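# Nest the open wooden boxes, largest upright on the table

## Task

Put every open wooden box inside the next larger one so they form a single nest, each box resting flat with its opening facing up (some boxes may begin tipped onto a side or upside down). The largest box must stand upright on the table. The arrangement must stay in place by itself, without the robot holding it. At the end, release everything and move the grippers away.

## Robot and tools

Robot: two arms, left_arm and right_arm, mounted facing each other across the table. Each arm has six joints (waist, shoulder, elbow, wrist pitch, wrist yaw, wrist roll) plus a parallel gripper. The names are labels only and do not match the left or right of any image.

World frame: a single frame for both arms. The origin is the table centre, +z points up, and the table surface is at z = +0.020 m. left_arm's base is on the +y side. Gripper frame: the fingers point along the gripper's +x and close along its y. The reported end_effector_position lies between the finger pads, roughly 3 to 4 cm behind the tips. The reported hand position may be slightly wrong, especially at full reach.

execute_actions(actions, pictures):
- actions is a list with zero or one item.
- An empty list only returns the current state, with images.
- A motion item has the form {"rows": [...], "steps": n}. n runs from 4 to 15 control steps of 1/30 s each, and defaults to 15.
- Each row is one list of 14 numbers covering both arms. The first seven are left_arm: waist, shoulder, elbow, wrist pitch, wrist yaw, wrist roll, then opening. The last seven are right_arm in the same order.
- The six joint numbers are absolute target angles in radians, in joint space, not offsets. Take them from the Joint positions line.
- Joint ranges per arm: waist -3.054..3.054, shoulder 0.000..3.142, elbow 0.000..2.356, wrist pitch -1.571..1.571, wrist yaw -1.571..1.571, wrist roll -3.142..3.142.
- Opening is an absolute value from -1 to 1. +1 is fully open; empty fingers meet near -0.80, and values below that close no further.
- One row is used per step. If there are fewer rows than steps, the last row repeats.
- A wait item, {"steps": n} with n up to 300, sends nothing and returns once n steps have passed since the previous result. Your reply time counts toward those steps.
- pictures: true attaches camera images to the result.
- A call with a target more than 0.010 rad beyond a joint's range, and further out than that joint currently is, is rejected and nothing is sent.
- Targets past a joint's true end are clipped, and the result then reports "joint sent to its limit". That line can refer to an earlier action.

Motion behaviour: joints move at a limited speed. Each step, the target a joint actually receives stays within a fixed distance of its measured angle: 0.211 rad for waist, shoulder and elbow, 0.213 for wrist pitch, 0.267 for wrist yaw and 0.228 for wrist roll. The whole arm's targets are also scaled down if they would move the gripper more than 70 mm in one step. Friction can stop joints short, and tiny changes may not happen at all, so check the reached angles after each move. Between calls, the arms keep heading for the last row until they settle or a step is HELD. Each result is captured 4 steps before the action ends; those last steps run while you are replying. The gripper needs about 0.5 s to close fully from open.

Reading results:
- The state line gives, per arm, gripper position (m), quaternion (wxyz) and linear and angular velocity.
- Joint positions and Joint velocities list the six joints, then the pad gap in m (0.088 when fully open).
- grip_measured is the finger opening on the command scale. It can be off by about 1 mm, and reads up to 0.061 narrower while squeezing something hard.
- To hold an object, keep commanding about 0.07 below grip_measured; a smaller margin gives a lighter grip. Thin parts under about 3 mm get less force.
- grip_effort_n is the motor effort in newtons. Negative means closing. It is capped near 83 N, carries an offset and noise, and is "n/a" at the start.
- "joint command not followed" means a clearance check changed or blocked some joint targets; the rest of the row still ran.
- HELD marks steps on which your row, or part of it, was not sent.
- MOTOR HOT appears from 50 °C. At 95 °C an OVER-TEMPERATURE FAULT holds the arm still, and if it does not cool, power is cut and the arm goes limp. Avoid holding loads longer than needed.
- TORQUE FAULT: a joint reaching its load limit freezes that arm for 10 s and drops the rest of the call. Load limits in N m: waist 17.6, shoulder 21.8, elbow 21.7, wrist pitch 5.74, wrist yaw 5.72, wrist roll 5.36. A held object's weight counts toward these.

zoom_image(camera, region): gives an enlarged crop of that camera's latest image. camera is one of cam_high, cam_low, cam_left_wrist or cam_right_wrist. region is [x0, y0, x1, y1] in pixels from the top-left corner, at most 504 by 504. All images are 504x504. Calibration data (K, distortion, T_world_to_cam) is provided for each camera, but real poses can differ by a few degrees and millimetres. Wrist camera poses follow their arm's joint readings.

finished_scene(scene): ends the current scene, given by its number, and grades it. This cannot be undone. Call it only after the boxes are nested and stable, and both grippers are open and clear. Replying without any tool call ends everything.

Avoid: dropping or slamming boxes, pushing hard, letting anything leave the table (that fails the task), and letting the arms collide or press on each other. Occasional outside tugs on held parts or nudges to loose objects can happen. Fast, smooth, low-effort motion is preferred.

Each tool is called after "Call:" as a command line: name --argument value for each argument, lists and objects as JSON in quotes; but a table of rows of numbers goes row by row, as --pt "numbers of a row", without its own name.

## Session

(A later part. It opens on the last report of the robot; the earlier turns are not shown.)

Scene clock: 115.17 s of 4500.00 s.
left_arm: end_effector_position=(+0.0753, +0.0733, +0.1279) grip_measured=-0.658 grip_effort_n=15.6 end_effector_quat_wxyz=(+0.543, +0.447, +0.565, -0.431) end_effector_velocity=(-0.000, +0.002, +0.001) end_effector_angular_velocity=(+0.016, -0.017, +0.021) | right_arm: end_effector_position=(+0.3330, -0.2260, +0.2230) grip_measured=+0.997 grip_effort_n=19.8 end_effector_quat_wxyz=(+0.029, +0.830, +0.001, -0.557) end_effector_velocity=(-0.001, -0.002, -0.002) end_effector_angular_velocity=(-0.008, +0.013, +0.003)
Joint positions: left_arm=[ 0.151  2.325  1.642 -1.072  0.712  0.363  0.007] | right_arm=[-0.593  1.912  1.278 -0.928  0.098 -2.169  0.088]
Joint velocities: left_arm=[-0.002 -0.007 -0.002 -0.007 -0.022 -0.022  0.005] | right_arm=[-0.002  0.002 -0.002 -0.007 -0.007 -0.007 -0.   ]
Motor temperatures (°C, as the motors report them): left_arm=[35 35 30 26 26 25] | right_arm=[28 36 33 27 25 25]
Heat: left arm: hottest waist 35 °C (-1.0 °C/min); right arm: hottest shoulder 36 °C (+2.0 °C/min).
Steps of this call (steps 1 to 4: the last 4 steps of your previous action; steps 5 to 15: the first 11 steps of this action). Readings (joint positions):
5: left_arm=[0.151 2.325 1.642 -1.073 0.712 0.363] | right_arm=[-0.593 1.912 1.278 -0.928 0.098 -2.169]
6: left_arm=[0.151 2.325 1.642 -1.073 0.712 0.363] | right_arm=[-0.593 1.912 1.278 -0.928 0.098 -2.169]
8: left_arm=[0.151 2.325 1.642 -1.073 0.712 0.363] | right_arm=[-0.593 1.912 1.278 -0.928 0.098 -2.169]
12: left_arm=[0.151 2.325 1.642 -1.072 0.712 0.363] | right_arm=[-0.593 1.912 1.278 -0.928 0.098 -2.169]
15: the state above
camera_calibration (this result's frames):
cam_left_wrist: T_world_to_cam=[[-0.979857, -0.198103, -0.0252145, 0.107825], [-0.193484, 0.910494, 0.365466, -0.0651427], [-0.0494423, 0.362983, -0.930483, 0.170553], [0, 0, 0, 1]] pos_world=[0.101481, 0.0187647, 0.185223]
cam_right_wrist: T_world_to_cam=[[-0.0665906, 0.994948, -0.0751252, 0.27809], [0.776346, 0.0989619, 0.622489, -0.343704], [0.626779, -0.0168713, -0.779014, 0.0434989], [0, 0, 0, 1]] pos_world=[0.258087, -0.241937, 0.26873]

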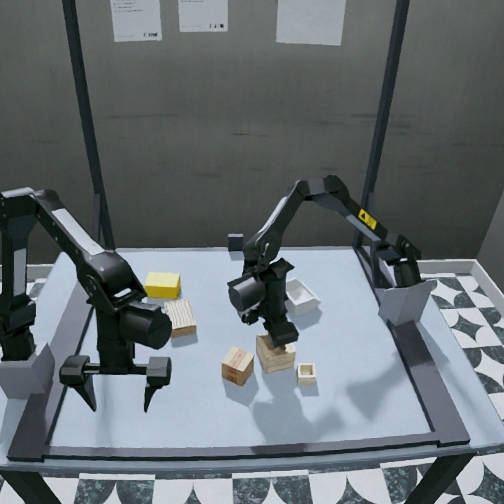

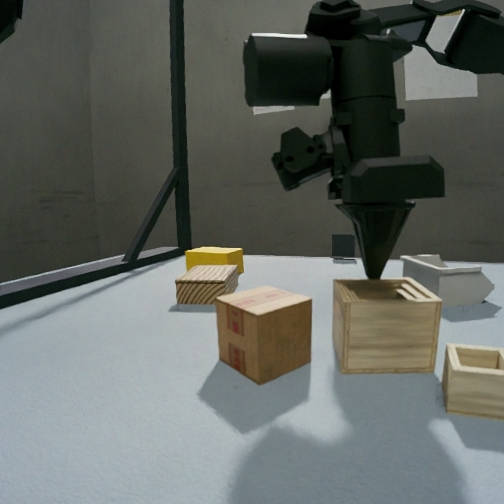

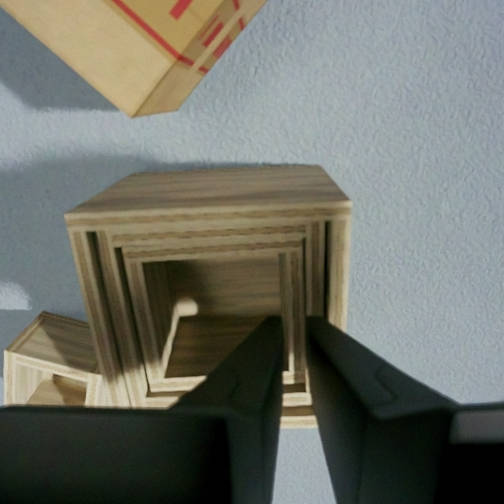

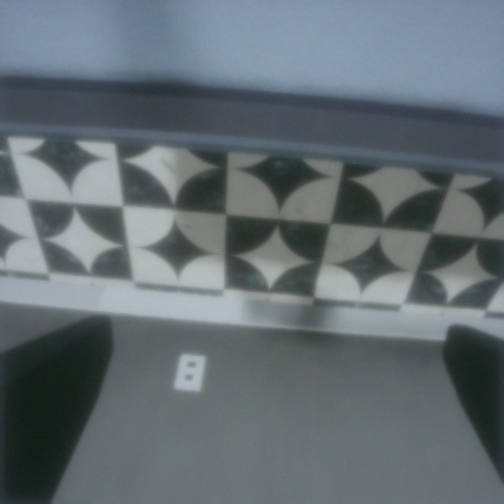

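Call:
execute_actions --actions '[{"rows":[[0.2,2.26,1.65,-1.18,0.71,0.39,-0.64,-0.593,1.912,1.278,-0.928,0.098,-2.169,1]],"steps":12}]'

Call:
execute_actions --actions '[{"rows":[[0.424,2.33,1.5,-1.10,0.654,0.665,0.0,-0.593,1.912,1.278,-0.928,0.098,-2.169,1]],"steps":15}]'

Call:
execute_actions --actions '[{"steps":12}]' --pictures true

Scene clock: 115.97 s of 4500.00 s.
left_arm: end_effector_position=(+0.0692, +0.0825, +0.1537) grip_measured=-0.643 grip_effort_n=15.6 end_effector_quat_wxyz=(+0.550, +0.433, +0.577, -0.421) end_effector_velocity=(-0.011, -0.002, +0.063) end_effector_angular_velocity=(-0.090, -0.035, +0.015) | right_arm: end_effector_position=(+0.3330, -0.2260, +0.2230) grip_measured=+0.997 grip_effort_n=19.3 end_effector_quat_wxyz=(+0.029, +0.830, +0.001, -0.557) end_effector_velocity=(+0.002, -0.004, +0.001) end_effector_angular_velocity=(-0.013, -0.015, -0.015)
Joint positions: left_arm=[ 0.195  2.278  1.644 -1.165  0.712  0.383  0.007] | right_arm=[-0.593  1.912  1.278 -0.928  0.098 -2.169  0.088]
Joint velocities: left_arm=[ 0.09  -0.129  0.012 -0.095  0.007  0.022 -0.   ] | right_arm=[-0.002 -0.002 -0.002 -0.007  0.022  0.007 -0.   ]
Motor temperatures (°C, as the motors report them): left_arm=[35 35 30 26 26 25] | right_arm=[28 36 33 27 25 25]
Heat: left arm: hottest waist 35 °C (-1.0 °C/min); right arm: hottest shoulder 36 °C (+2.0 °C/min).
Steps of this call (steps 1 to 4: the last 4 steps of your previous action; steps 5 to 15: the robot went on to your last target; step 16: nothing new was sent; steps 17 to 24: the first 8 steps of this action). Readings (joint positions):
17: left_arm=[0.152 2.323 1.642 -1.077 0.712 0.364] | right_arm=[-0.593 1.912 1.278 -0.928 0.098 -2.169]
18: left_arm=[0.156 2.318 1.643 -1.103 0.712 0.368] | right_arm=[-0.593 1.912 1.278 -0.928 0.098 -2.169]
20: left_arm=[0.170 2.305 1.643 -1.140 0.712 0.375] | right_arm=[-0.593 1.912 1.278 -0.928 0.098 -2.169]
24: the state above

Scene clock: 116.47 s of 4500.00 s.
left_arm: end_effector_position=(+0.1412, +0.1513, +0.1753) grip_measured=-0.040 grip_effort_n=15.6 end_effector_quat_wxyz=(+0.564, +0.429, +0.559, -0.430) end_effector_velocity=(+0.018, +0.039, -0.007) end_effector_angular_velocity=(-0.002, +0.029, -0.071) | right_arm: end_effector_position=(+0.3330, -0.2260, +0.2230) grip_measured=+0.997 grip_effort_n=19.3 end_effector_quat_wxyz=(+0.029, +0.830, +0.001, -0.557) end_effector_velocity=(-0.003, -0.001, -0.001) end_effector_angular_velocity=(-0.006, +0.010, +0.009)
Joint positions: left_arm=[ 0.425  2.322  1.513 -1.109  0.658  0.637  0.037] | right_arm=[-0.593  1.912  1.278 -0.928  0.098 -2.169  0.088]
Joint velocities: left_arm=[ 0.081  0.022 -0.1    0.037 -0.007  0.183  0.014] | right_arm=[ 0.002 -0.002 -0.002 -0.007 -0.007 -0.007 -0.   ]
Motor temperatures (°C, as the motors report them): left_arm=[35 35 30 26 26 25] | right_arm=[28 36 33 27 25 25]
Heat: left arm: hottest waist 35 °C (-2.0 °C/min); right arm: hottest shoulder 36 °C (+2.0 °C/min).
Steps of this call (steps 1 to 4: the last 4 steps of your previous action; steps 5 to 15: the first 11 steps of this action). Readings (joint positions):
5: left_arm=[0.201 2.273 1.638 -1.169 0.712 0.403] | right_arm=[-0.593 1.912 1.278 -0.928 0.098 -2.169]
6: left_arm=[0.213 2.273 1.621 -1.157 0.708 0.441] | right_arm=[-0.593 1.912 1.278 -0.928 0.098 -2.169]
8: left_arm=[0.264 2.278 1.589 -1.141 0.693 0.507] | right_arm=[-0.593 1.912 1.278 -0.928 0.098 -2.169]
12: left_arm=[0.389 2.310 1.532 -1.116 0.664 0.607] | right_arm=[-0.593 1.912 1.278 -0.928 0.098 -2.169]
15: the state above

Scene clock: 116.87 s of 4500.00 s.
left_arm: end_effector_position=(+0.1403, +0.1516, +0.1724) grip_measured=-0.004 grip_effort_n=15.6 end_effector_quat_wxyz=(+0.557, +0.437, +0.554, -0.437) end_effector_velocity=(+0.000, +0.001, -0.001) end_effector_angular_velocity=(+0.006, -0.006, -0.011) | right_arm: end_effector_position=(+0.3330, -0.2260, +0.2230) grip_measured=+0.997 grip_effort_n=19.3 end_effector_quat_wxyz=(+0.029, +0.830, +0.001, -0.557) end_effector_velocity=(-0.003, -0.008, -0.001) end_effector_angular_velocity=(-0.027, +0.026, -0.008)
Joint positions: left_arm=[ 0.419  2.322  1.506 -1.102  0.658  0.661  0.039] | right_arm=[-0.593  1.912  1.278 -0.928  0.098 -2.169  0.088]
Joint velocities: left_arm=[-0.002 -0.002 -0.007  0.007 -0.007  0.007  0.   ] | right_arm=[-0.007 -0.002 -0.002 -0.037 -0.007 -0.007 -0.   ]
Motor temperatures (°C, as the motors report them): left_arm=[35 35 30 26 26 25] | right_arm=[28 36 33 27 25 25]
Heat: left arm: hottest waist 35 °C (-2.0 °C/min); right arm: hottest shoulder 36 °C (+2.0 °C/min).
Kept back: nothing.
Steps of this call (steps 1 to 4: the last 4 steps of your previous action; steps 5 to 12: the robot went on to your last target). Readings (joint positions):
1: left_arm=[0.426 2.322 1.511 -1.107 0.658 0.643] | right_arm=[-0.593 1.912 1.278 -0.928 0.098 -2.169]
2: left_arm=[0.425 2.322 1.510 -1.106 0.658 0.648] | right_arm=[-0.593 1.912 1.278 -0.928 0.098 -2.169]
4: left_arm=[0.421 2.322 1.509 -1.103 0.658 0.654] | right_arm=[-0.593 1.912 1.278 -0.928 0.098 -2.169]
8: left_arm=[0.419 2.322 1.506 -1.103 0.658 0.659] | right_arm=[-0.593 1.912 1.278 -0.928 0.098 -2.169]
12: the state above
camera_calibration (this result's frames):
cam_left_wrist: T_world_to_cam=[[-0.978258, -0.205127, -0.0305679, 0.189894], [-0.203715, 0.92279, 0.327045, -0.133975], [-0.0388779, 0.326162, -0.944514, 0.193301], [0, 0, 0, 1]] pos_world=[0.165988, 0.0995358, 0.232196]
cam_right_wrist: T_world_to_cam=[[-0.0665906, 0.994948, -0.0751252, 0.27809], [0.776346, 0.0989619, 0.622489, -0.343704], [0.626779, -0.0168713, -0.779014, 0.0434989], [0, 0, 0, 1]] pos_world=[0.258087, -0.241937, 0.26873]

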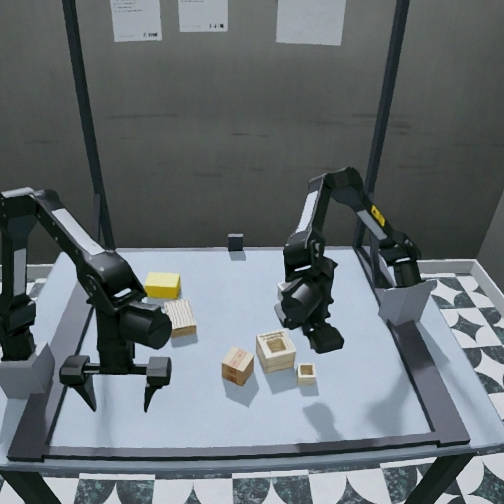

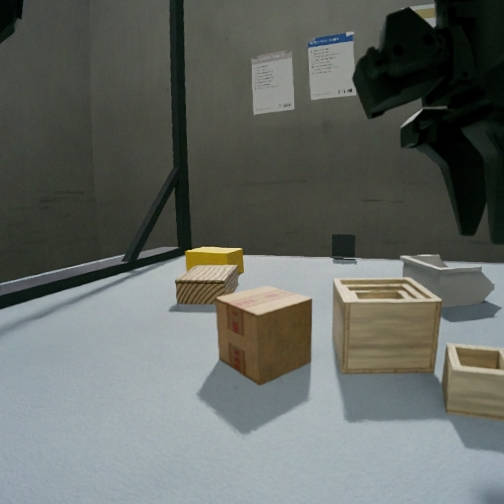

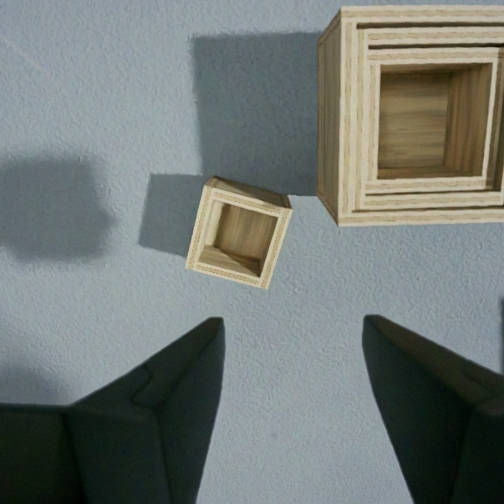

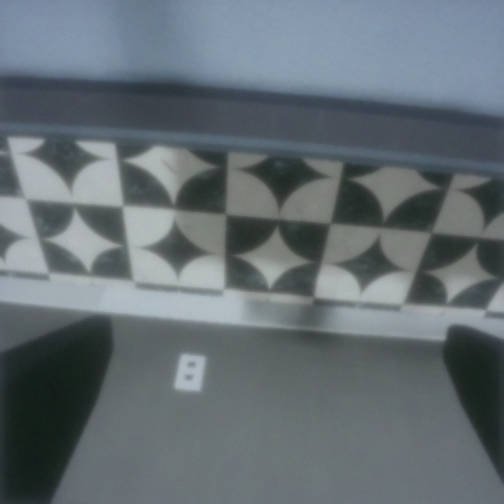

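Call:
execute_actions --actions '[{"rows":[[0.40,2.50,1.55,-0.97,0.663,0.905,0.0,-0.593,1.912,1.278,-0.928,0.098,-2.169,1]],"steps":15}]'

Call:
execute_actions --actions '[{"steps":12}]' --pictures true

Scene clock: 117.73 s of 4500.00 s.
left_arm: end_effector_position=(+0.1767, +0.1565, +0.1261) grip_measured=-0.003 grip_effort_n=15.6 end_effector_quat_wxyz=(+0.494, +0.501, +0.506, -0.498) end_effector_velocity=(+0.014, -0.014, +0.005) end_effector_angular_velocity=(-0.042, -0.058, -0.164) | right_arm: end_effector_position=(+0.3330, -0.2260, +0.2230) grip_measured=+0.997 grip_effort_n=19.3 end_effector_quat_wxyz=(+0.029, +0.830, +0.001, -0.557) end_effector_velocity=(-0.003, -0.001, -0.003) end_effector_angular_velocity=(-0.001, +0.025, +0.005)
Joint positions: left_arm=[ 0.399  2.488  1.54  -0.98   0.659  0.889  0.039] | right_arm=[-0.593  1.912  1.278 -0.928  0.098 -2.169  0.088]
Joint velocities: left_arm=[ 0.002  0.002  0.027  0.066 -0.007  0.11  -0.   ] | right_arm=[-0.002  0.002 -0.002 -0.007 -0.022 -0.007 -0.   ]
Motor temperatures (°C, as the motors report them): left_arm=[35 35 30 26 26 25] | right_arm=[28 36 33 27 25 25]
Heat: left arm: hottest waist 35 °C (-1.0 °C/min); right arm: hottest shoulder 36 °C (+1.0 °C/min).
Steps of this call (steps 1 to 15: the robot went on to your last target; steps 16 to 26: the first 11 steps of this action). Readings (joint positions):
16: left_arm=[0.419 2.335 1.507 -1.096 0.658 0.689] | right_arm=[-0.593 1.912 1.278 -0.928 0.098 -2.169]
17: left_arm=[0.417 2.357 1.517 -1.065 0.659 0.741] | right_arm=[-0.593 1.912 1.278 -0.928 0.098 -2.169]
19: left_arm=[0.411 2.412 1.540 -1.010 0.659 0.810] | right_arm=[-0.593 1.912 1.278 -0.928 0.098 -2.169]
23: left_arm=[0.401 2.482 1.540 -0.988 0.659 0.871] | right_arm=[-0.593 1.912 1.278 -0.928 0.098 -2.169]
26: the state above

Scene clock: 118.13 s of 4500.00 s.
left_arm: end_effector_position=(+0.1782, +0.1546, +0.1266) grip_measured=-0.003 grip_effort_n=15.6 end_effector_quat_wxyz=(+0.492, +0.506, +0.498, -0.503) end_effector_velocity=(+0.001, -0.002, +0.001) end_effector_angular_velocity=(+0.001, -0.011, -0.017) | right_arm: end_effector_position=(+0.3330, -0.2260, +0.2230) grip_measured=+0.997 grip_effort_n=19.3 end_effector_quat_wxyz=(+0.029, +0.830, +0.001, -0.557) end_effector_velocity=(+0.000, -0.001, -0.003) end_effector_angular_velocity=(-0.000, +0.008, +0.005)
Joint positions: left_arm=[ 0.399  2.489  1.544 -0.972  0.659  0.902  0.039] | right_arm=[-0.593  1.912  1.278 -0.928  0.098 -2.169  0.088]
Joint velocities: left_arm=[-0.002 -0.002  0.002  0.007 -0.007  0.007 -0.   ] | right_arm=[-0.002  0.002 -0.007  0.007 -0.007 -0.007 -0.   ]
Motor temperatures (°C, as the motors report them): left_arm=[35 35 30 26 26 25] | right_arm=[28 36 33 27 25 25]
Heat: left arm: hottest waist 35 °C (-1.0 °C/min); right arm: hottest shoulder 36 °C (+1.0 °C/min).
Kept back: nothing.
Steps of this call (steps 1 to 4: the last 4 steps of your previous action; steps 5 to 12: the robot went on to your last target). Readings (joint positions):
1: left_arm=[0.399 2.488 1.541 -0.977 0.659 0.892] | right_arm=[-0.593 1.912 1.278 -0.928 0.098 -2.169]
2: left_arm=[0.399 2.488 1.543 -0.975 0.659 0.894] | right_arm=[-0.593 1.912 1.278 -0.928 0.098 -2.169]
4: left_arm=[0.399 2.488 1.544 -0.974 0.659 0.897] | right_arm=[-0.593 1.912 1.278 -0.928 0.098 -2.169]
8: left_arm=[0.399 2.489 1.544 -0.973 0.659 0.900] | right_arm=[-0.593 1.912 1.278 -0.928 0.098 -2.169]
12: the state above
camera_calibration (this result's frames):
cam_left_wrist: T_world_to_cam=[[-0.998441, 0.049853, -0.0251112, 0.189693], [0.0384392, 0.940253, 0.338301, -0.161292], [0.0404761, 0.336808, -0.940703, 0.13422], [0, 0, 0, 1]] pos_world=[0.190164, 0.0969921, 0.18559]
cam_right_wrist: T_world_to_cam=[[-0.0665906, 0.994948, -0.0751252, 0.27809], [0.776346, 0.0989619, 0.622489, -0.343704], [0.626779, -0.0168713, -0.779014, 0.0434989], [0, 0, 0, 1]] pos_world=[0.258087, -0.241937, 0.26873]

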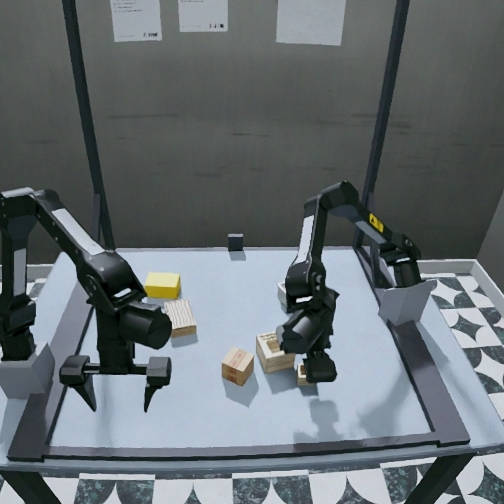

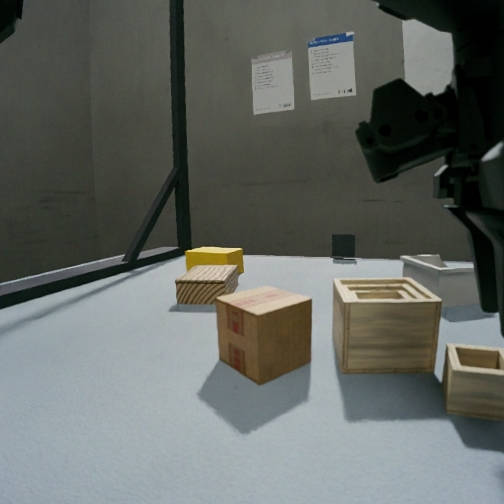

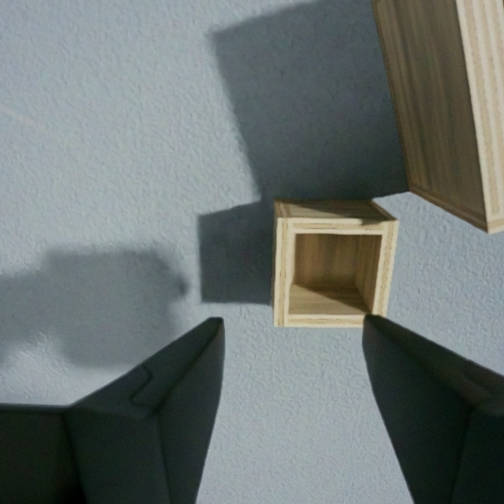

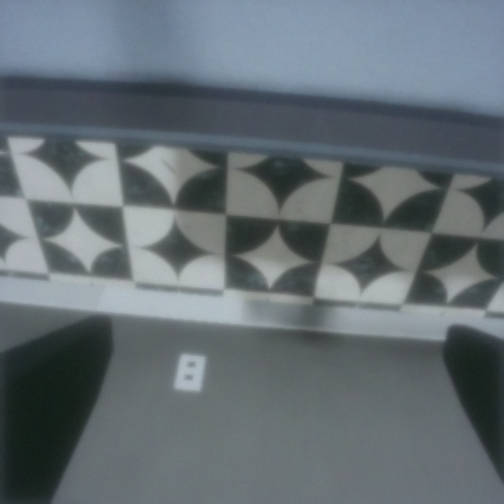

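Call:
execute_actions --actions '[{"rows":[[0.37,2.535,1.52,-0.89,0.672,0.867,0.0,-0.593,1.912,1.278,-0.928,0.098,-2.169,1]],"steps":15}]'

Call:
execute_actions --actions '[{"steps":8}]' --pictures true

Scene clock: 118.83 s of 4500.00 s.
left_arm: end_effector_position=(+0.1822, +0.1537, +0.1048) grip_measured=-0.003 grip_effort_n=15.1 end_effector_quat_wxyz=(+0.490, +0.509, +0.497, -0.504) end_effector_velocity=(+0.004, -0.004, -0.002) end_effector_angular_velocity=(-0.020, -0.013, +0.000) | right_arm: end_effector_position=(+0.3330, -0.2260, +0.2230) grip_measured=+0.997 grip_effort_n=19.8 end_effector_quat_wxyz=(+0.029, +0.830, +0.001, -0.557) end_effector_velocity=(-0.005, -0.005, -0.005) end_effector_angular_velocity=(-0.012, +0.035, -0.013)
Joint positions: left_arm=[ 0.368  2.525  1.525 -0.897  0.667  0.872  0.039] | right_arm=[-0.593  1.912  1.278 -0.928  0.098 -2.169  0.088]
Joint velocities: left_arm=[-0.002  0.002 -0.002  0.037  0.007 -0.022 -0.   ] | right_arm=[-0.002  0.002 -0.007 -0.022 -0.022  0.007 -0.   ]
Motor temperatures (°C, as the motors report them): left_arm=[35 35 30 26 26 25] | right_arm=[28 36 33 27 25 25]
Heat: left arm: hottest waist 35 °C (-1.0 °C/min); right arm: hottest shoulder 36 °C (+1.0 °C/min).
Steps of this call (steps 1 to 10: the robot went on to your last target; steps 11 to 21: the first 11 steps of this action). Readings (joint positions):
11: left_arm=[0.398 2.491 1.543 -0.966 0.660 0.900] | right_arm=[-0.593 1.912 1.278 -0.928 0.098 -2.169]
12: left_arm=[0.395 2.495 1.541 -0.945 0.662 0.895] | right_arm=[-0.593 1.912 1.278 -0.928 0.098 -2.169]
14: left_arm=[0.386 2.506 1.539 -0.919 0.665 0.884] | right_arm=[-0.593 1.912 1.278 -0.928 0.098 -2.169]
18: left_arm=[0.370 2.523 1.527 -0.903 0.667 0.875] | right_arm=[-0.593 1.912 1.278 -0.928 0.098 -2.169]
21: the state above

Scene clock: 119.10 s of 4500.00 s.
left_arm: end_effector_position=(+0.1826, +0.1533, +0.1047) grip_measured=-0.003 grip_effort_n=15.6 end_effector_quat_wxyz=(+0.491, +0.509, +0.496, -0.504) end_effector_velocity=(+0.003, -0.002, -0.000) end_effector_angular_velocity=(-0.004, -0.017, -0.008) | right_arm: end_effector_position=(+0.3330, -0.2260, +0.2230) grip_measured=+0.997 grip_effort_n=19.3 end_effector_quat_wxyz=(+0.029, +0.830, +0.001, -0.557) end_effector_velocity=(-0.001, -0.000, +0.001) end_effector_angular_velocity=(+0.008, +0.020, +0.003)
Joint positions: left_arm=[ 0.368  2.525  1.525 -0.892  0.668  0.87   0.039] | right_arm=[-0.593  1.912  1.278 -0.928  0.098 -2.169  0.088]
Joint velocities: left_arm=[-0.002 -0.002 -0.002  0.022 -0.007 -0.007 -0.   ] | right_arm=[-0.007 -0.002  0.002 -0.007 -0.022 -0.007 -0.   ]
Motor temperatures (°C, as the motors report them): left_arm=[35 35 30 26 26 25] | right_arm=[28 36 33 27 25 25]
Heat: left arm: hottest waist 35 °C (-1.0 °C/min); right arm: hottest shoulder 36 °C (+1.0 °C/min).
Kept back: nothing.
Steps of this call (steps 1 to 4: the last 4 steps of your previous action; steps 5 to 8: the robot went on to your last target). Readings (joint positions):
1: left_arm=[0.368 2.525 1.525 -0.895 0.668 0.872] | right_arm=[-0.593 1.912 1.278 -0.928 0.098 -2.169]
2: left_arm=[0.368 2.525 1.525 -0.894 0.668 0.871] | right_arm=[-0.593 1.912 1.278 -0.928 0.098 -2.169]
4: left_arm=[0.368 2.525 1.525 -0.893 0.668 0.871] | right_arm=[-0.593 1.912 1.278 -0.928 0.098 -2.169]
8: the state above
camera_calibration (this result's frames):
cam_left_wrist: T_world_to_cam=[[-0.997995, 0.0570776, -0.0273386, 0.192672], [0.0444961, 0.940011, 0.33823, -0.153827], [0.045004, 0.336335, -0.940666, 0.113171], [0, 0, 0, 1]] pos_world=[0.194037, 0.0955389, 0.163752]
cam_right_wrist: T_world_to_cam=[[-0.0665906, 0.994948, -0.0751252, 0.27809], [0.776346, 0.0989619, 0.622489, -0.343704], [0.626779, -0.0168713, -0.779014, 0.0434989], [0, 0, 0, 1]] pos_world=[0.258087, -0.241937, 0.26873]

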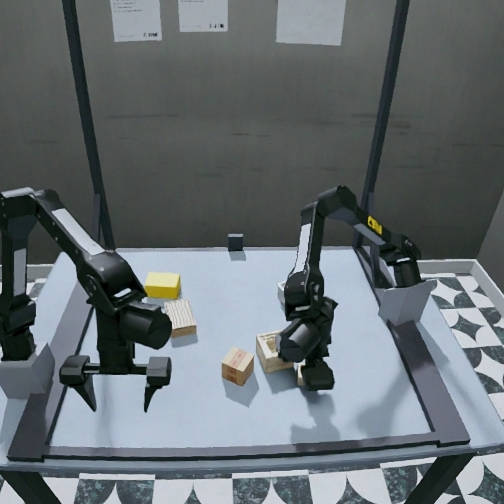

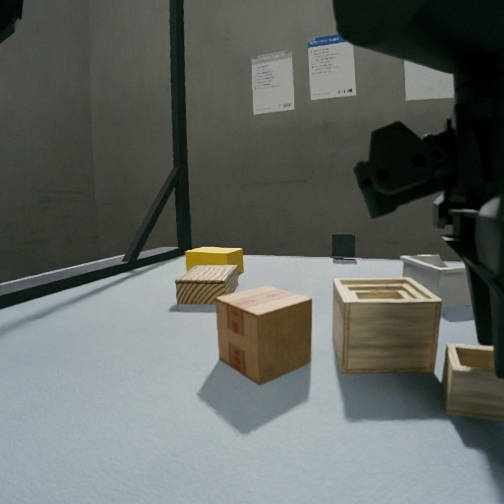

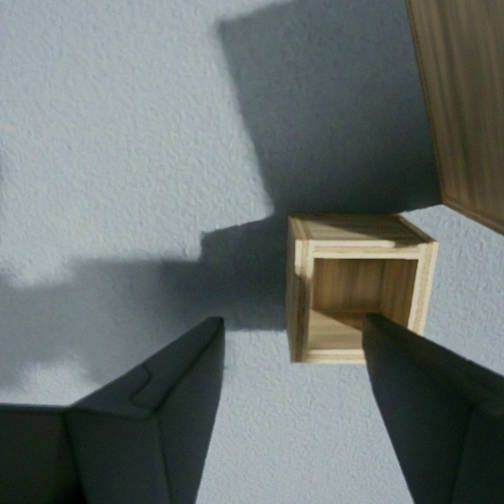

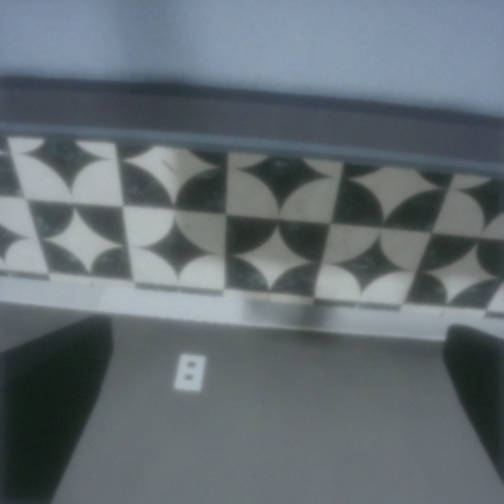

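Call:
execute_actions --actions '[{"rows":[[0.368,2.525,1.525,-0.892,0.668,0.87,-0.45,-0.593,1.912,1.278,-0.928,0.098,-2.169,1]],"steps":12}]'

Call:
execute_actions --actions '[{"rows":[[0.341,2.55,1.485,-0.813,0.681,0.835,-0.45,-0.593,1.912,1.278,-0.928,0.098,-2.169,1]],"steps":15}]'

Call:
execute_actions --actions '[{"steps":8}]' --pictures true

Scene clock: 119.53 s of 4500.00 s.
left_arm: end_effector_position=(+0.1827, +0.1532, +0.1047) grip_measured=-0.389 grip_effort_n=-18.8 end_effector_quat_wxyz=(+0.491, +0.509, +0.496, -0.504) end_effector_velocity=(-0.001, +0.000, +0.001) end_effector_angular_velocity=(+0.008, -0.003, +0.007) | right_arm: end_effector_position=(+0.3330, -0.2260, +0.2230) grip_measured=+0.997 grip_effort_n=19.3 end_effector_quat_wxyz=(+0.029, +0.830, +0.001, -0.557) end_effector_velocity=(-0.001, -0.001, -0.001) end_effector_angular_velocity=(-0.010, +0.011, +0.017)
Joint positions: left_arm=[ 0.368  2.525  1.525 -0.892  0.668  0.87   0.02 ] | right_arm=[-0.593  1.912  1.278 -0.928  0.098 -2.169  0.088]
Joint velocities: left_arm=[-0.002 -0.002  0.002 -0.007 -0.007 -0.007 -0.023] | right_arm=[-0.002  0.002  0.002 -0.007 -0.007 -0.022 -0.   ]
Motor temperatures (°C, as the motors report them): left_arm=[35 35 30 26 26 25] | right_arm=[28 36 33 27 25 25]
Heat: left arm: hottest waist 35 °C (-1.0 °C/min); right arm: hottest shoulder 36 °C (+1.0 °C/min).
Steps of this call (steps 1 to 5: the robot went on to your last target; steps 6 to 13: the first 8 steps of this action). Readings (joint positions):
6: left_arm=[0.368 2.525 1.525 -0.892 0.668 0.870] | right_arm=[-0.593 1.912 1.278 -0.928 0.098 -2.169]
7: left_arm=[0.368 2.525 1.525 -0.892 0.668 0.870] | right_arm=[-0.593 1.912 1.278 -0.928 0.098 -2.169]
9: left_arm=[0.368 2.525 1.525 -0.892 0.668 0.870] | right_arm=[-0.593 1.912 1.278 -0.928 0.098 -2.169]
13: the state above

Scene clock: 120.03 s of 4500.00 s.
left_arm: end_effector_position=(+0.1819, +0.1532, +0.0875) grip_measured=-0.446 grip_effort_n=-18.4 end_effector_quat_wxyz=(+0.490, +0.511, +0.493, -0.506) end_effector_velocity=(+0.002, +0.000, -0.002) end_effector_angular_velocity=(+0.011, -0.023, +0.006) | right_arm: end_effector_position=(+0.3330, -0.2260, +0.2230) grip_measured=+0.997 grip_effort_n=19.8 end_effector_quat_wxyz=(+0.029, +0.830, +0.001, -0.557) end_effector_velocity=(-0.003, +0.003, +0.001) end_effector_angular_velocity=(+0.017, +0.013, +0.016)
Joint positions: left_arm=[ 0.339  2.539  1.491 -0.819  0.676  0.84   0.017] | right_arm=[-0.593  1.912  1.278 -0.928  0.098 -2.169  0.088]
Joint velocities: left_arm=[-0.007 -0.002 -0.007  0.022 -0.022 -0.022 -0.001] | right_arm=[ 0.002 -0.007 -0.002  0.007 -0.022 -0.007 -0.   ]
Motor temperatures (°C, as the motors report them): left_arm=[35 35 30 26 26 25] | right_arm=[28 36 33 27 25 25]
Heat: left arm: hottest waist 35 °C (-1.0 °C/min); right arm: hottest shoulder 36 °C (+1.0 °C/min).
Steps of this call (steps 1 to 4: the last 4 steps of your previous action; steps 5 to 15: the first 11 steps of this action). Readings (joint positions):
5: left_arm=[0.368 2.525 1.522 -0.885 0.668 0.868] | right_arm=[-0.593 1.912 1.278 -0.928 0.098 -2.169]
6: left_arm=[0.365 2.525 1.516 -0.867 0.669 0.861] | right_arm=[-0.593 1.912 1.278 -0.928 0.098 -2.169]
8: left_arm=[0.356 2.527 1.507 -0.844 0.672 0.852] | right_arm=[-0.593 1.912 1.278 -0.928 0.098 -2.169]
12: left_arm=[0.341 2.537 1.494 -0.826 0.675 0.842] | right_arm=[-0.593 1.912 1.278 -0.928 0.098 -2.169]
15: the state above

Scene clock: 120.30 s of 4500.00 s.
left_arm: end_effector_position=(+0.1822, +0.1529, +0.0874) grip_measured=-0.447 grip_effort_n=-18.8 end_effector_quat_wxyz=(+0.491, +0.510, +0.492, -0.506) end_effector_velocity=(+0.002, +0.001, -0.000) end_effector_angular_velocity=(+0.013, -0.019, +0.001) | right_arm: end_effector_position=(+0.3330, -0.2260, +0.2230) grip_measured=+0.997 grip_effort_n=18.8 end_effector_quat_wxyz=(+0.029, +0.830, +0.001, -0.557) end_effector_velocity=(+0.001, +0.002, +0.002) end_effector_angular_velocity=(+0.012, +0.000, +0.009)
Joint positions: left_arm=[ 0.339  2.539  1.49  -0.816  0.677  0.838  0.017] | right_arm=[-0.593  1.912  1.278 -0.928  0.098 -2.169  0.088]
Joint velocities: left_arm=[-0.002 -0.002 -0.002  0.007 -0.022 -0.007 -0.   ] | right_arm=[-0.002 -0.002  0.002  0.007 -0.007 -0.007 -0.   ]
Motor temperatures (°C, as the motors report them): left_arm=[35 35 30 26 26 25] | right_arm=[28 36 33 27 25 25]
Heat: left arm: hottest waist 35 °C (-1.0 °C/min); right arm: hottest shoulder 36 °C (+1.0 °C/min).
Kept back: nothing.
Steps of this call (steps 1 to 4: the last 4 steps of your previous action; steps 5 to 8: the robot went on to your last target). Readings (joint positions):
1: left_arm=[0.339 2.539 1.491 -0.818 0.676 0.839] | right_arm=[-0.593 1.912 1.278 -0.928 0.098 -2.169]
2: left_arm=[0.339 2.539 1.491 -0.817 0.677 0.839] | right_arm=[-0.593 1.912 1.278 -0.928 0.098 -2.169]
4: left_arm=[0.339 2.539 1.491 -0.816 0.677 0.839] | right_arm=[-0.593 1.912 1.278 -0.928 0.098 -2.169]
8: the state above
camera_calibration (this result's frames):
cam_left_wrist: T_world_to_cam=[[-0.997472, 0.0638622, -0.0311565, 0.191016], [0.0497721, 0.940873, 0.335083, -0.148414], [0.0507134, 0.332685, -0.941673, 0.0966512], [0, 0, 0, 1]] pos_world=[0.193019, 0.0952857, 0.146696]
cam_right_wrist: T_world_to_cam=[[-0.0665906, 0.994948, -0.0751252, 0.27809], [0.776346, 0.0989619, 0.622489, -0.343704], [0.626779, -0.0168713, -0.779014, 0.0434989], [0, 0, 0, 1]] pos_world=[0.258087, -0.241937, 0.26873]

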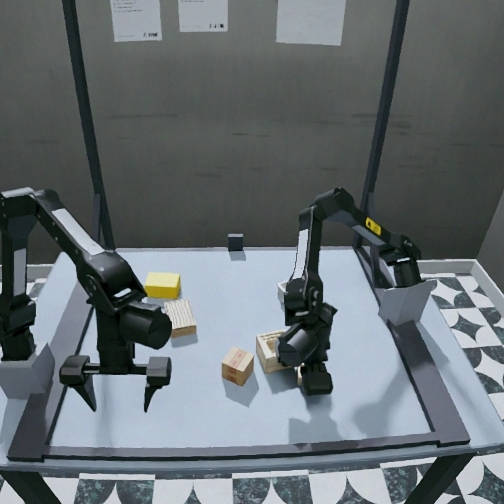

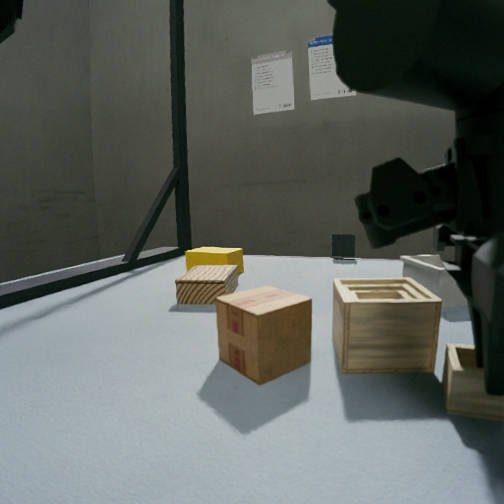

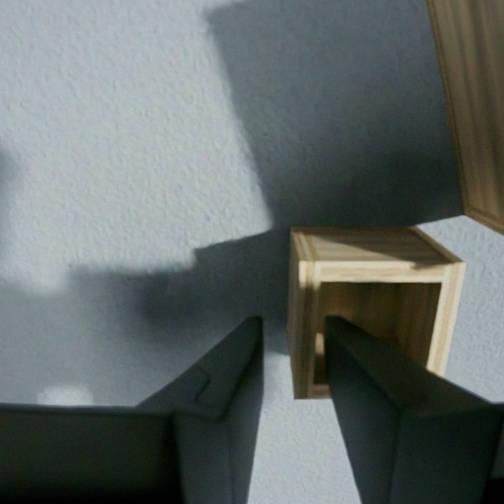

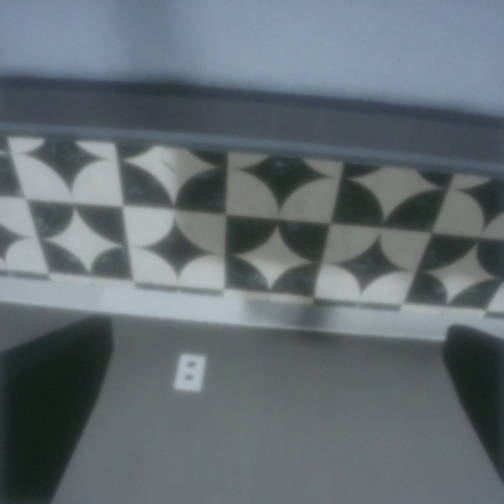

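Call:
execute_actions --actions '[{"rows":[[0.318,2.56,1.462,-0.765,0.686,0.815,-0.45,-0.593,1.912,1.278,-0.928,0.098,-2.169,1]],"steps":15}]'

Call:
execute_actions --actions '[{"rows":[[0.318,2.56,1.462,-0.765,0.686,0.815,-0.9,-0.593,1.912,1.278,-0.928,0.098,-2.169,1]],"steps":15}]'

Call:
execute_actions --actions '[{"rows":[[0.40,2.49,1.545,-0.975,0.66,0.90,-0.9,-0.593,1.912,1.278,-0.928,0.098,-2.169,1]],"steps":15}]'

Call:
execute_actions --actions '[{"rows":[[0.42,2.40,1.56,-1.08,0.656,0.90,-0.9,-0.593,1.912,1.278,-0.928,0.098,-2.169,1]],"steps":15}]' --pictures true

Scene clock: 120.87 s of 4500.00 s.
left_arm: end_effector_position=(+0.1804, +0.1534, +0.0751) grip_measured=-0.447 grip_effort_n=-18.4 end_effector_quat_wxyz=(+0.489, +0.512, +0.492, -0.507) end_effector_velocity=(-0.000, -0.003, +0.000) end_effector_angular_velocity=(-0.016, -0.006, +0.006) | right_arm: end_effector_position=(+0.3330, -0.2260, +0.2230) grip_measured=+0.997 grip_effort_n=19.3 end_effector_quat_wxyz=(+0.029, +0.830, +0.001, -0.557) end_effector_velocity=(-0.003, +0.003, +0.001) end_effector_angular_velocity=(+0.017, +0.013, +0.016)
Joint positions: left_arm=[ 0.317  2.549  1.468 -0.769  0.682  0.819  0.017] | right_arm=[-0.593  1.912  1.278 -0.928  0.098 -2.169  0.088]
Joint velocities: left_arm=[-0.002 -0.007 -0.007  0.022  0.007 -0.022 -0.   ] | right_arm=[ 0.002 -0.007 -0.002  0.007 -0.022 -0.007 -0.   ]
Motor temperatures (°C, as the motors report them): left_arm=[35 35 30 26 26 25] | right_arm=[28 36 33 27 25 25]
Heat: left arm: hottest waist 35 °C (-1.0 °C/min); right arm: hottest shoulder 36 °C (+1.0 °C/min).
Steps of this call (steps 1 to 6: the robot went on to your last target; steps 7 to 17: the first 11 steps of this action). Readings (joint positions):
7: left_arm=[0.339 2.540 1.488 -0.810 0.678 0.836] | right_arm=[-0.593 1.912 1.278 -0.928 0.098 -2.169]
8: left_arm=[0.337 2.540 1.484 -0.798 0.679 0.831] | right_arm=[-0.593 1.912 1.278 -0.928 0.098 -2.169]
10: left_arm=[0.330 2.542 1.478 -0.784 0.680 0.826] | right_arm=[-0.593 1.912 1.278 -0.928 0.098 -2.169]
14: left_arm=[0.318 2.549 1.469 -0.773 0.682 0.821] | right_arm=[-0.593 1.912 1.278 -0.928 0.098 -2.169]
17: the state above

Scene clock: 121.37 s of 4500.00 s.
left_arm: end_effector_position=(+0.1808, +0.1532, +0.0751) grip_measured=-0.730 grip_effort_n=-83.5 end_effector_quat_wxyz=(+0.489, +0.512, +0.491, -0.507) end_effector_velocity=(-0.001, +0.000, +0.001) end_effector_angular_velocity=(+0.008, -0.003, -0.008) | right_arm: end_effector_position=(+0.3330, -0.2260, +0.2230) grip_measured=+0.997 grip_effort_n=19.3 end_effector_quat_wxyz=(+0.029, +0.830, +0.001, -0.557) end_effector_velocity=(-0.001, -0.002, -0.000) end_effector_angular_velocity=(-0.004, +0.010, +0.004)
Joint positions: left_arm=[ 0.318  2.549  1.467 -0.766  0.683  0.818  0.003] | right_arm=[-0.593  1.912  1.278 -0.928  0.098 -2.169  0.088]
Joint velocities: left_arm=[-0.002 -0.002  0.002 -0.007 -0.007  0.007 -0.   ] | right_arm=[-0.002 -0.002 -0.002 -0.007 -0.007 -0.007 -0.   ]
Motor temperatures (°C, as the motors report them): left_arm=[35 35 30 26 26 25] | right_arm=[28 36 33 27 25 25]
Heat: left arm: hottest waist 35 °C (-1.0 °C/min); right arm: hottest shoulder 36 °C (+1.0 °C/min).
Steps of this call (steps 1 to 4: the last 4 steps of your previous action; steps 5 to 15: the first 11 steps of this action). Readings (joint positions):
5: left_arm=[0.317 2.549 1.467 -0.768 0.682 0.818] | right_arm=[-0.593 1.912 1.278 -0.928 0.098 -2.169]
6: left_arm=[0.317 2.549 1.467 -0.768 0.682 0.818] | right_arm=[-0.593 1.912 1.278 -0.928 0.098 -2.169]
8: left_arm=[0.318 2.549 1.467 -0.767 0.682 0.818] | right_arm=[-0.593 1.912 1.278 -0.928 0.098 -2.169]
12: left_arm=[0.318 2.549 1.467 -0.766 0.683 0.818] | right_arm=[-0.593 1.912 1.278 -0.928 0.098 -2.169]
15: the state above

Scene clock: 121.87 s of 4500.00 s.
left_arm: end_effector_position=(+0.1798, +0.1572, +0.1215) grip_measured=-0.730 grip_effort_n=-83.5 end_effector_quat_wxyz=(+0.494, +0.500, +0.504, -0.502) end_effector_velocity=(-0.017, +0.001, +0.008) end_effector_angular_velocity=(+0.046, +0.038, -0.005) | right_arm: end_effector_position=(+0.3330, -0.2260, +0.2230) grip_measured=+0.997 grip_effort_n=19.3 end_effector_quat_wxyz=(+0.029, +0.830, +0.001, -0.557) end_effector_velocity=(-0.001, -0.002, -0.002) end_effector_angular_velocity=(-0.003, +0.012, -0.011)
Joint positions: left_arm=[ 0.399  2.502  1.537 -0.961  0.666  0.892  0.003] | right_arm=[-0.593  1.912  1.278 -0.928  0.098 -2.169  0.088]
Joint velocities: left_arm=[-0.012 -0.022  0.022 -0.11  -0.007  0.037  0.   ] | right_arm=[-0.002  0.002 -0.002 -0.007 -0.007  0.007 -0.   ]
Motor temperatures (°C, as the motors report them): left_arm=[35 35 30 26 26 25] | right_arm=[28 36 33 27 25 25]
Heat: left arm: hottest waist 35 °C (-1.0 °C/min); right arm: hottest shoulder 36 °C (+1.0 °C/min).
Steps of this call (steps 1 to 4: the last 4 steps of your previous action; steps 5 to 15: the first 11 steps of this action). Readings (joint positions):
5: left_arm=[0.319 2.548 1.474 -0.784 0.683 0.826] | right_arm=[-0.593 1.912 1.278 -0.928 0.098 -2.169]
6: left_arm=[0.326 2.548 1.487 -0.835 0.681 0.842] | right_arm=[-0.593 1.912 1.278 -0.928 0.098 -2.169]
8: left_arm=[0.352 2.538 1.501 -0.897 0.673 0.865] | right_arm=[-0.593 1.912 1.278 -0.928 0.098 -2.169]
12: left_arm=[0.394 2.511 1.529 -0.945 0.667 0.886] | right_arm=[-0.593 1.912 1.278 -0.928 0.098 -2.169]
15: the state above

Scene clock: 122.37 s of 4500.00 s.
left_arm: end_effector_position=(+0.1599, +0.1492, +0.1562) grip_measured=-0.730 grip_effort_n=-83.5 end_effector_quat_wxyz=(+0.499, +0.499, +0.502, -0.500) end_effector_velocity=(-0.013, +0.010, +0.003) end_effector_angular_velocity=(+0.046, +0.048, +0.061) | right_arm: end_effector_position=(+0.3330, -0.2260, +0.2230) grip_measured=+0.997 grip_effort_n=19.8 end_effector_quat_wxyz=(+0.029, +0.830, +0.001, -0.557) end_effector_velocity=(-0.003, -0.005, -0.002) end_effector_angular_velocity=(-0.020, +0.021, -0.001)
Joint positions: left_arm=[ 0.415  2.41   1.557 -1.072  0.66   0.897  0.003] | right_arm=[-0.593  1.912  1.278 -0.928  0.098 -2.169  0.088]
Joint velocities: left_arm=[ 0.002 -0.007  0.002 -0.095 -0.007 -0.007 -0.   ] | right_arm=[-0.002  0.002 -0.002 -0.022 -0.007 -0.007 -0.   ]
Motor temperatures (°C, as the motors report them): left_arm=[35 35 30 26 26 25] | right_arm=[28 36 33 27 25 25]
Heat: left arm: hottest waist 35 °C (-1.0 °C/min); right arm: hottest shoulder 36 °C (+1.0 °C/min).
Steps of this call (steps 1 to 4: the last 4 steps of your previous action; steps 5 to 15: the first 11 steps of this action). Readings (joint positions):
5: left_arm=[0.398 2.497 1.539 -0.979 0.662 0.896] | right_arm=[-0.593 1.912 1.278 -0.928 0.098 -2.169]
6: left_arm=[0.399 2.488 1.540 -1.005 0.660 0.896] | right_arm=[-0.593 1.912 1.278 -0.928 0.098 -2.169]
8: left_arm=[0.404 2.462 1.541 -1.040 0.660 0.896] | right_arm=[-0.593 1.912 1.278 -0.928 0.098 -2.169]
12: left_arm=[0.413 2.417 1.555 -1.064 0.660 0.897] | right_arm=[-0.593 1.912 1.278 -0.928 0.098 -2.169]
15: the state above
camera_calibration (this result's frames):
cam_left_wrist: T_world_to_cam=[[-0.99931, 0.0283132, -0.0240364, 0.17558], [0.0187242, 0.942984, 0.332312, -0.161763], [0.0320748, 0.331632, -0.942863, 0.167097], [0, 0, 0, 1]] pos_world=[0.173129, 0.0921539, 0.215526]
cam_right_wrist: T_world_to_cam=[[-0.0665906, 0.994948, -0.0751252, 0.27809], [0.776346, 0.0989619, 0.622489, -0.343704], [0.626779, -0.0168713, -0.779014, 0.0434989], [0, 0, 0, 1]] pos_world=[0.258087, -0.241937, 0.26873]

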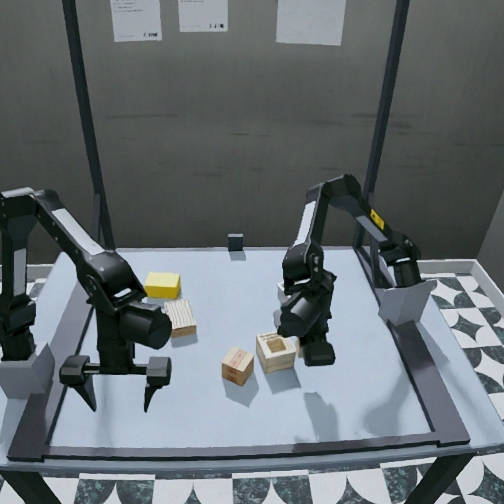

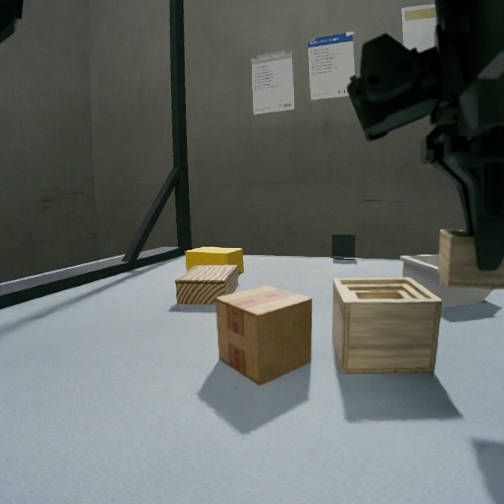

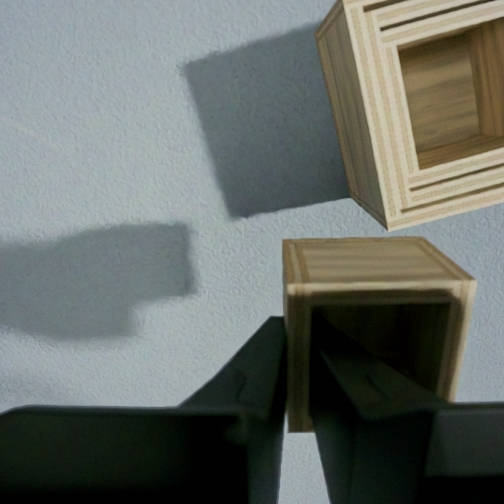

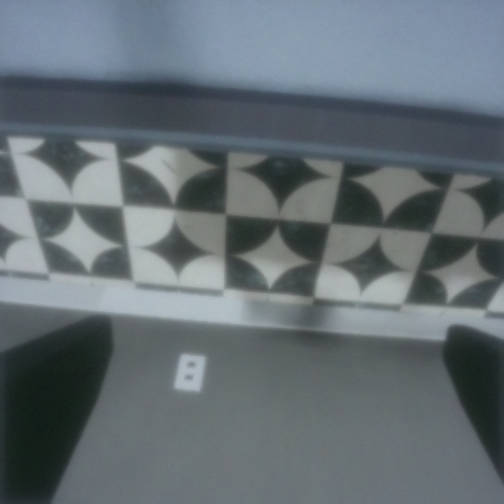

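Call:
execute_actions --actions '[{"rows":[[0.27,2.385,1.72,-1.16,0.70,0.48,-0.9,-0.593,1.912,1.278,-0.928,0.098,-2.169,1]],"steps":15}]'

Call:
execute_actions --actions '[{"steps":15}]' --pictures true

Scene clock: 123.03 s of 4500.00 s.
left_arm: end_effector_position=(+0.1124, +0.0882, +0.1512) grip_measured=-0.730 grip_effort_n=-83.5 end_effector_quat_wxyz=(+0.539, +0.451, +0.557, -0.443) end_effector_velocity=(-0.001, +0.016, +0.009) end_effector_angular_velocity=(+0.036, +0.019, +0.405) | right_arm: end_effector_position=(+0.3330, -0.2260, +0.2230) grip_measured=+0.997 grip_effort_n=19.8 end_effector_quat_wxyz=(+0.029, +0.830, +0.001, -0.557) end_effector_velocity=(+0.002, -0.004, +0.001) end_effector_angular_velocity=(-0.016, -0.002, +0.010)
Joint positions: left_arm=[ 0.259  2.387  1.708 -1.152  0.697  0.523  0.003] | right_arm=[-0.593  1.912  1.278 -0.928  0.098 -2.169  0.088]
Joint velocities: left_arm=[ 0.032 -0.002 -0.002 -0.081 -0.007 -0.33   0.   ] | right_arm=[-0.007 -0.002 -0.002 -0.007  0.007 -0.022 -0.   ]
Motor temperatures (°C, as the motors report them): left_arm=[35 35 30 26 26 25] | right_arm=[28 36 33 27 25 25]
Heat: left arm: hottest waist 35 °C (-1.0 °C/min); right arm: hottest shoulder 36 °C (+1.0 °C/min).
Steps of this call (steps 1 to 4: the last 4 steps of your previous action; steps 5 to 9: the robot went on to your last target; steps 10 to 20: the first 11 steps of this action). Readings (joint positions):
10: left_arm=[0.412 2.410 1.568 -1.089 0.659 0.876] | right_arm=[-0.593 1.912 1.278 -0.928 0.098 -2.169]
11: left_arm=[0.400 2.410 1.591 -1.108 0.659 0.828] | right_arm=[-0.593 1.912 1.278 -0.928 0.098 -2.169]
13: left_arm=[0.354 2.410 1.640 -1.124 0.674 0.733] | right_arm=[-0.593 1.912 1.278 -0.928 0.098 -2.169]
17: left_arm=[0.272 2.389 1.699 -1.146 0.696 0.573] | right_arm=[-0.593 1.912 1.278 -0.928 0.098 -2.169]
20: the state above

Scene clock: 123.53 s of 4500.00 s.
left_arm: end_effector_position=(+0.1143, +0.0888, +0.1543) grip_measured=-0.730 grip_effort_n=-83.5 end_effector_quat_wxyz=(+0.551, +0.437, +0.565, -0.431) end_effector_velocity=(+0.000, +0.003, -0.000) end_effector_angular_velocity=(+0.021, -0.013, +0.024) | right_arm: end_effector_position=(+0.3330, -0.2260, +0.2230) grip_measured=+0.997 grip_effort_n=18.8 end_effector_quat_wxyz=(+0.029, +0.830, +0.001, -0.557) end_effector_velocity=(-0.002, -0.003, +0.000) end_effector_angular_velocity=(-0.018, +0.016, +0.015)
Joint positions: left_arm=[ 0.268  2.387  1.712 -1.158  0.697  0.484  0.003] | right_arm=[-0.593  1.912  1.278 -0.928  0.098 -2.169  0.088]
Joint velocities: left_arm=[-0.002 -0.002 -0.002 -0.007 -0.022 -0.022 -0.   ] | right_arm=[-0.002 -0.002  0.002 -0.022 -0.007 -0.022 -0.   ]
Motor temperatures (°C, as the motors report them): left_arm=[35 35 30 26 26 25] | right_arm=[28 36 33 27 25 25]
Heat: left arm: hottest waist 35 °C (-1.0 °C/min); right arm: hottest shoulder 36 °C (+1.0 °C/min).
Kept back: nothing.
Steps of this call (steps 1 to 4: the last 4 steps of your previous action; steps 5 to 15: the robot went on to your last target). Readings (joint positions):
1: left_arm=[0.261 2.387 1.708 -1.155 0.697 0.513] | right_arm=[-0.593 1.912 1.278 -0.928 0.098 -2.169]
2: left_arm=[0.263 2.387 1.708 -1.156 0.697 0.506] | right_arm=[-0.593 1.912 1.278 -0.928 0.098 -2.169]
4: left_arm=[0.267 2.387 1.709 -1.157 0.697 0.496] | right_arm=[-0.593 1.912 1.278 -0.928 0.098 -2.169]
8: left_arm=[0.268 2.387 1.712 -1.157 0.697 0.488] | right_arm=[-0.593 1.912 1.278 -0.928 0.098 -2.169]
15: the state above
camera_calibration (this result's frames):
cam_left_wrist: T_world_to_cam=[[-0.976197, -0.215751, -0.0221445, 0.150429], [-0.209729, 0.913045, 0.349804, -0.0772978], [-0.0552516, 0.346122, -0.936561, 0.194564], [0, 0, 0, 1]] pos_world=[0.141386, 0.0356885, 0.212592]
cam_right_wrist: T_world_to_cam=[[-0.0665906, 0.994948, -0.0751252, 0.27809], [0.776346, 0.0989619, 0.622489, -0.343704], [0.626779, -0.0168713, -0.779014, 0.0434989], [0, 0, 0, 1]] pos_world=[0.258087, -0.241937, 0.26873]

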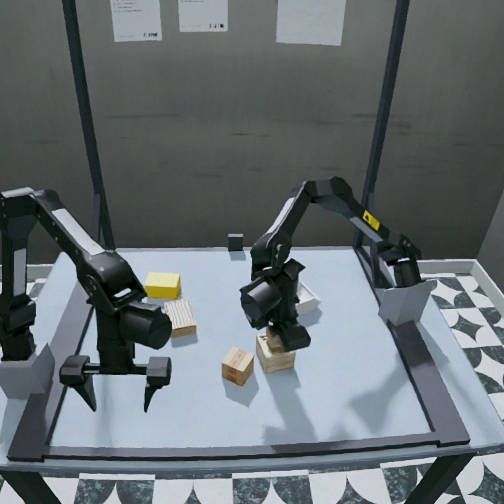

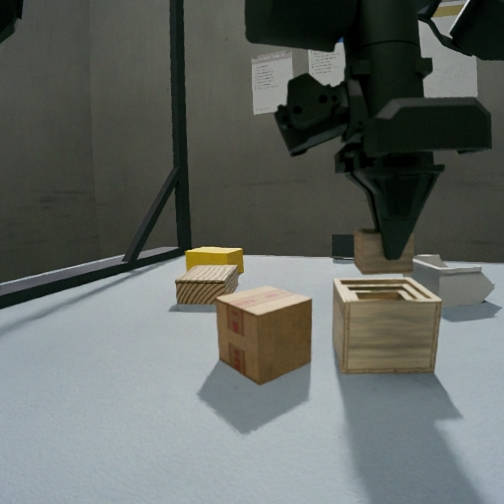

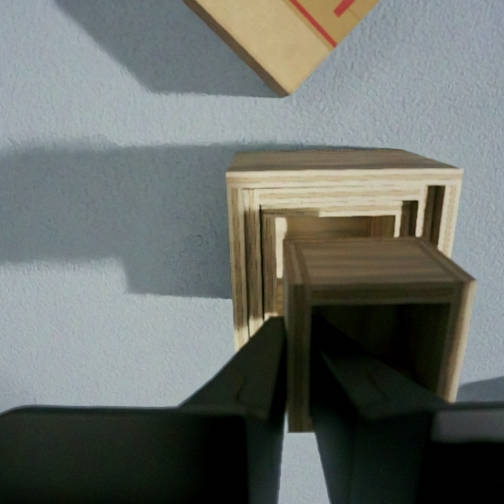

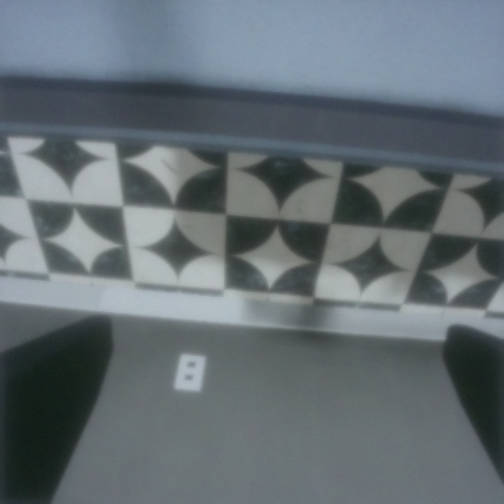

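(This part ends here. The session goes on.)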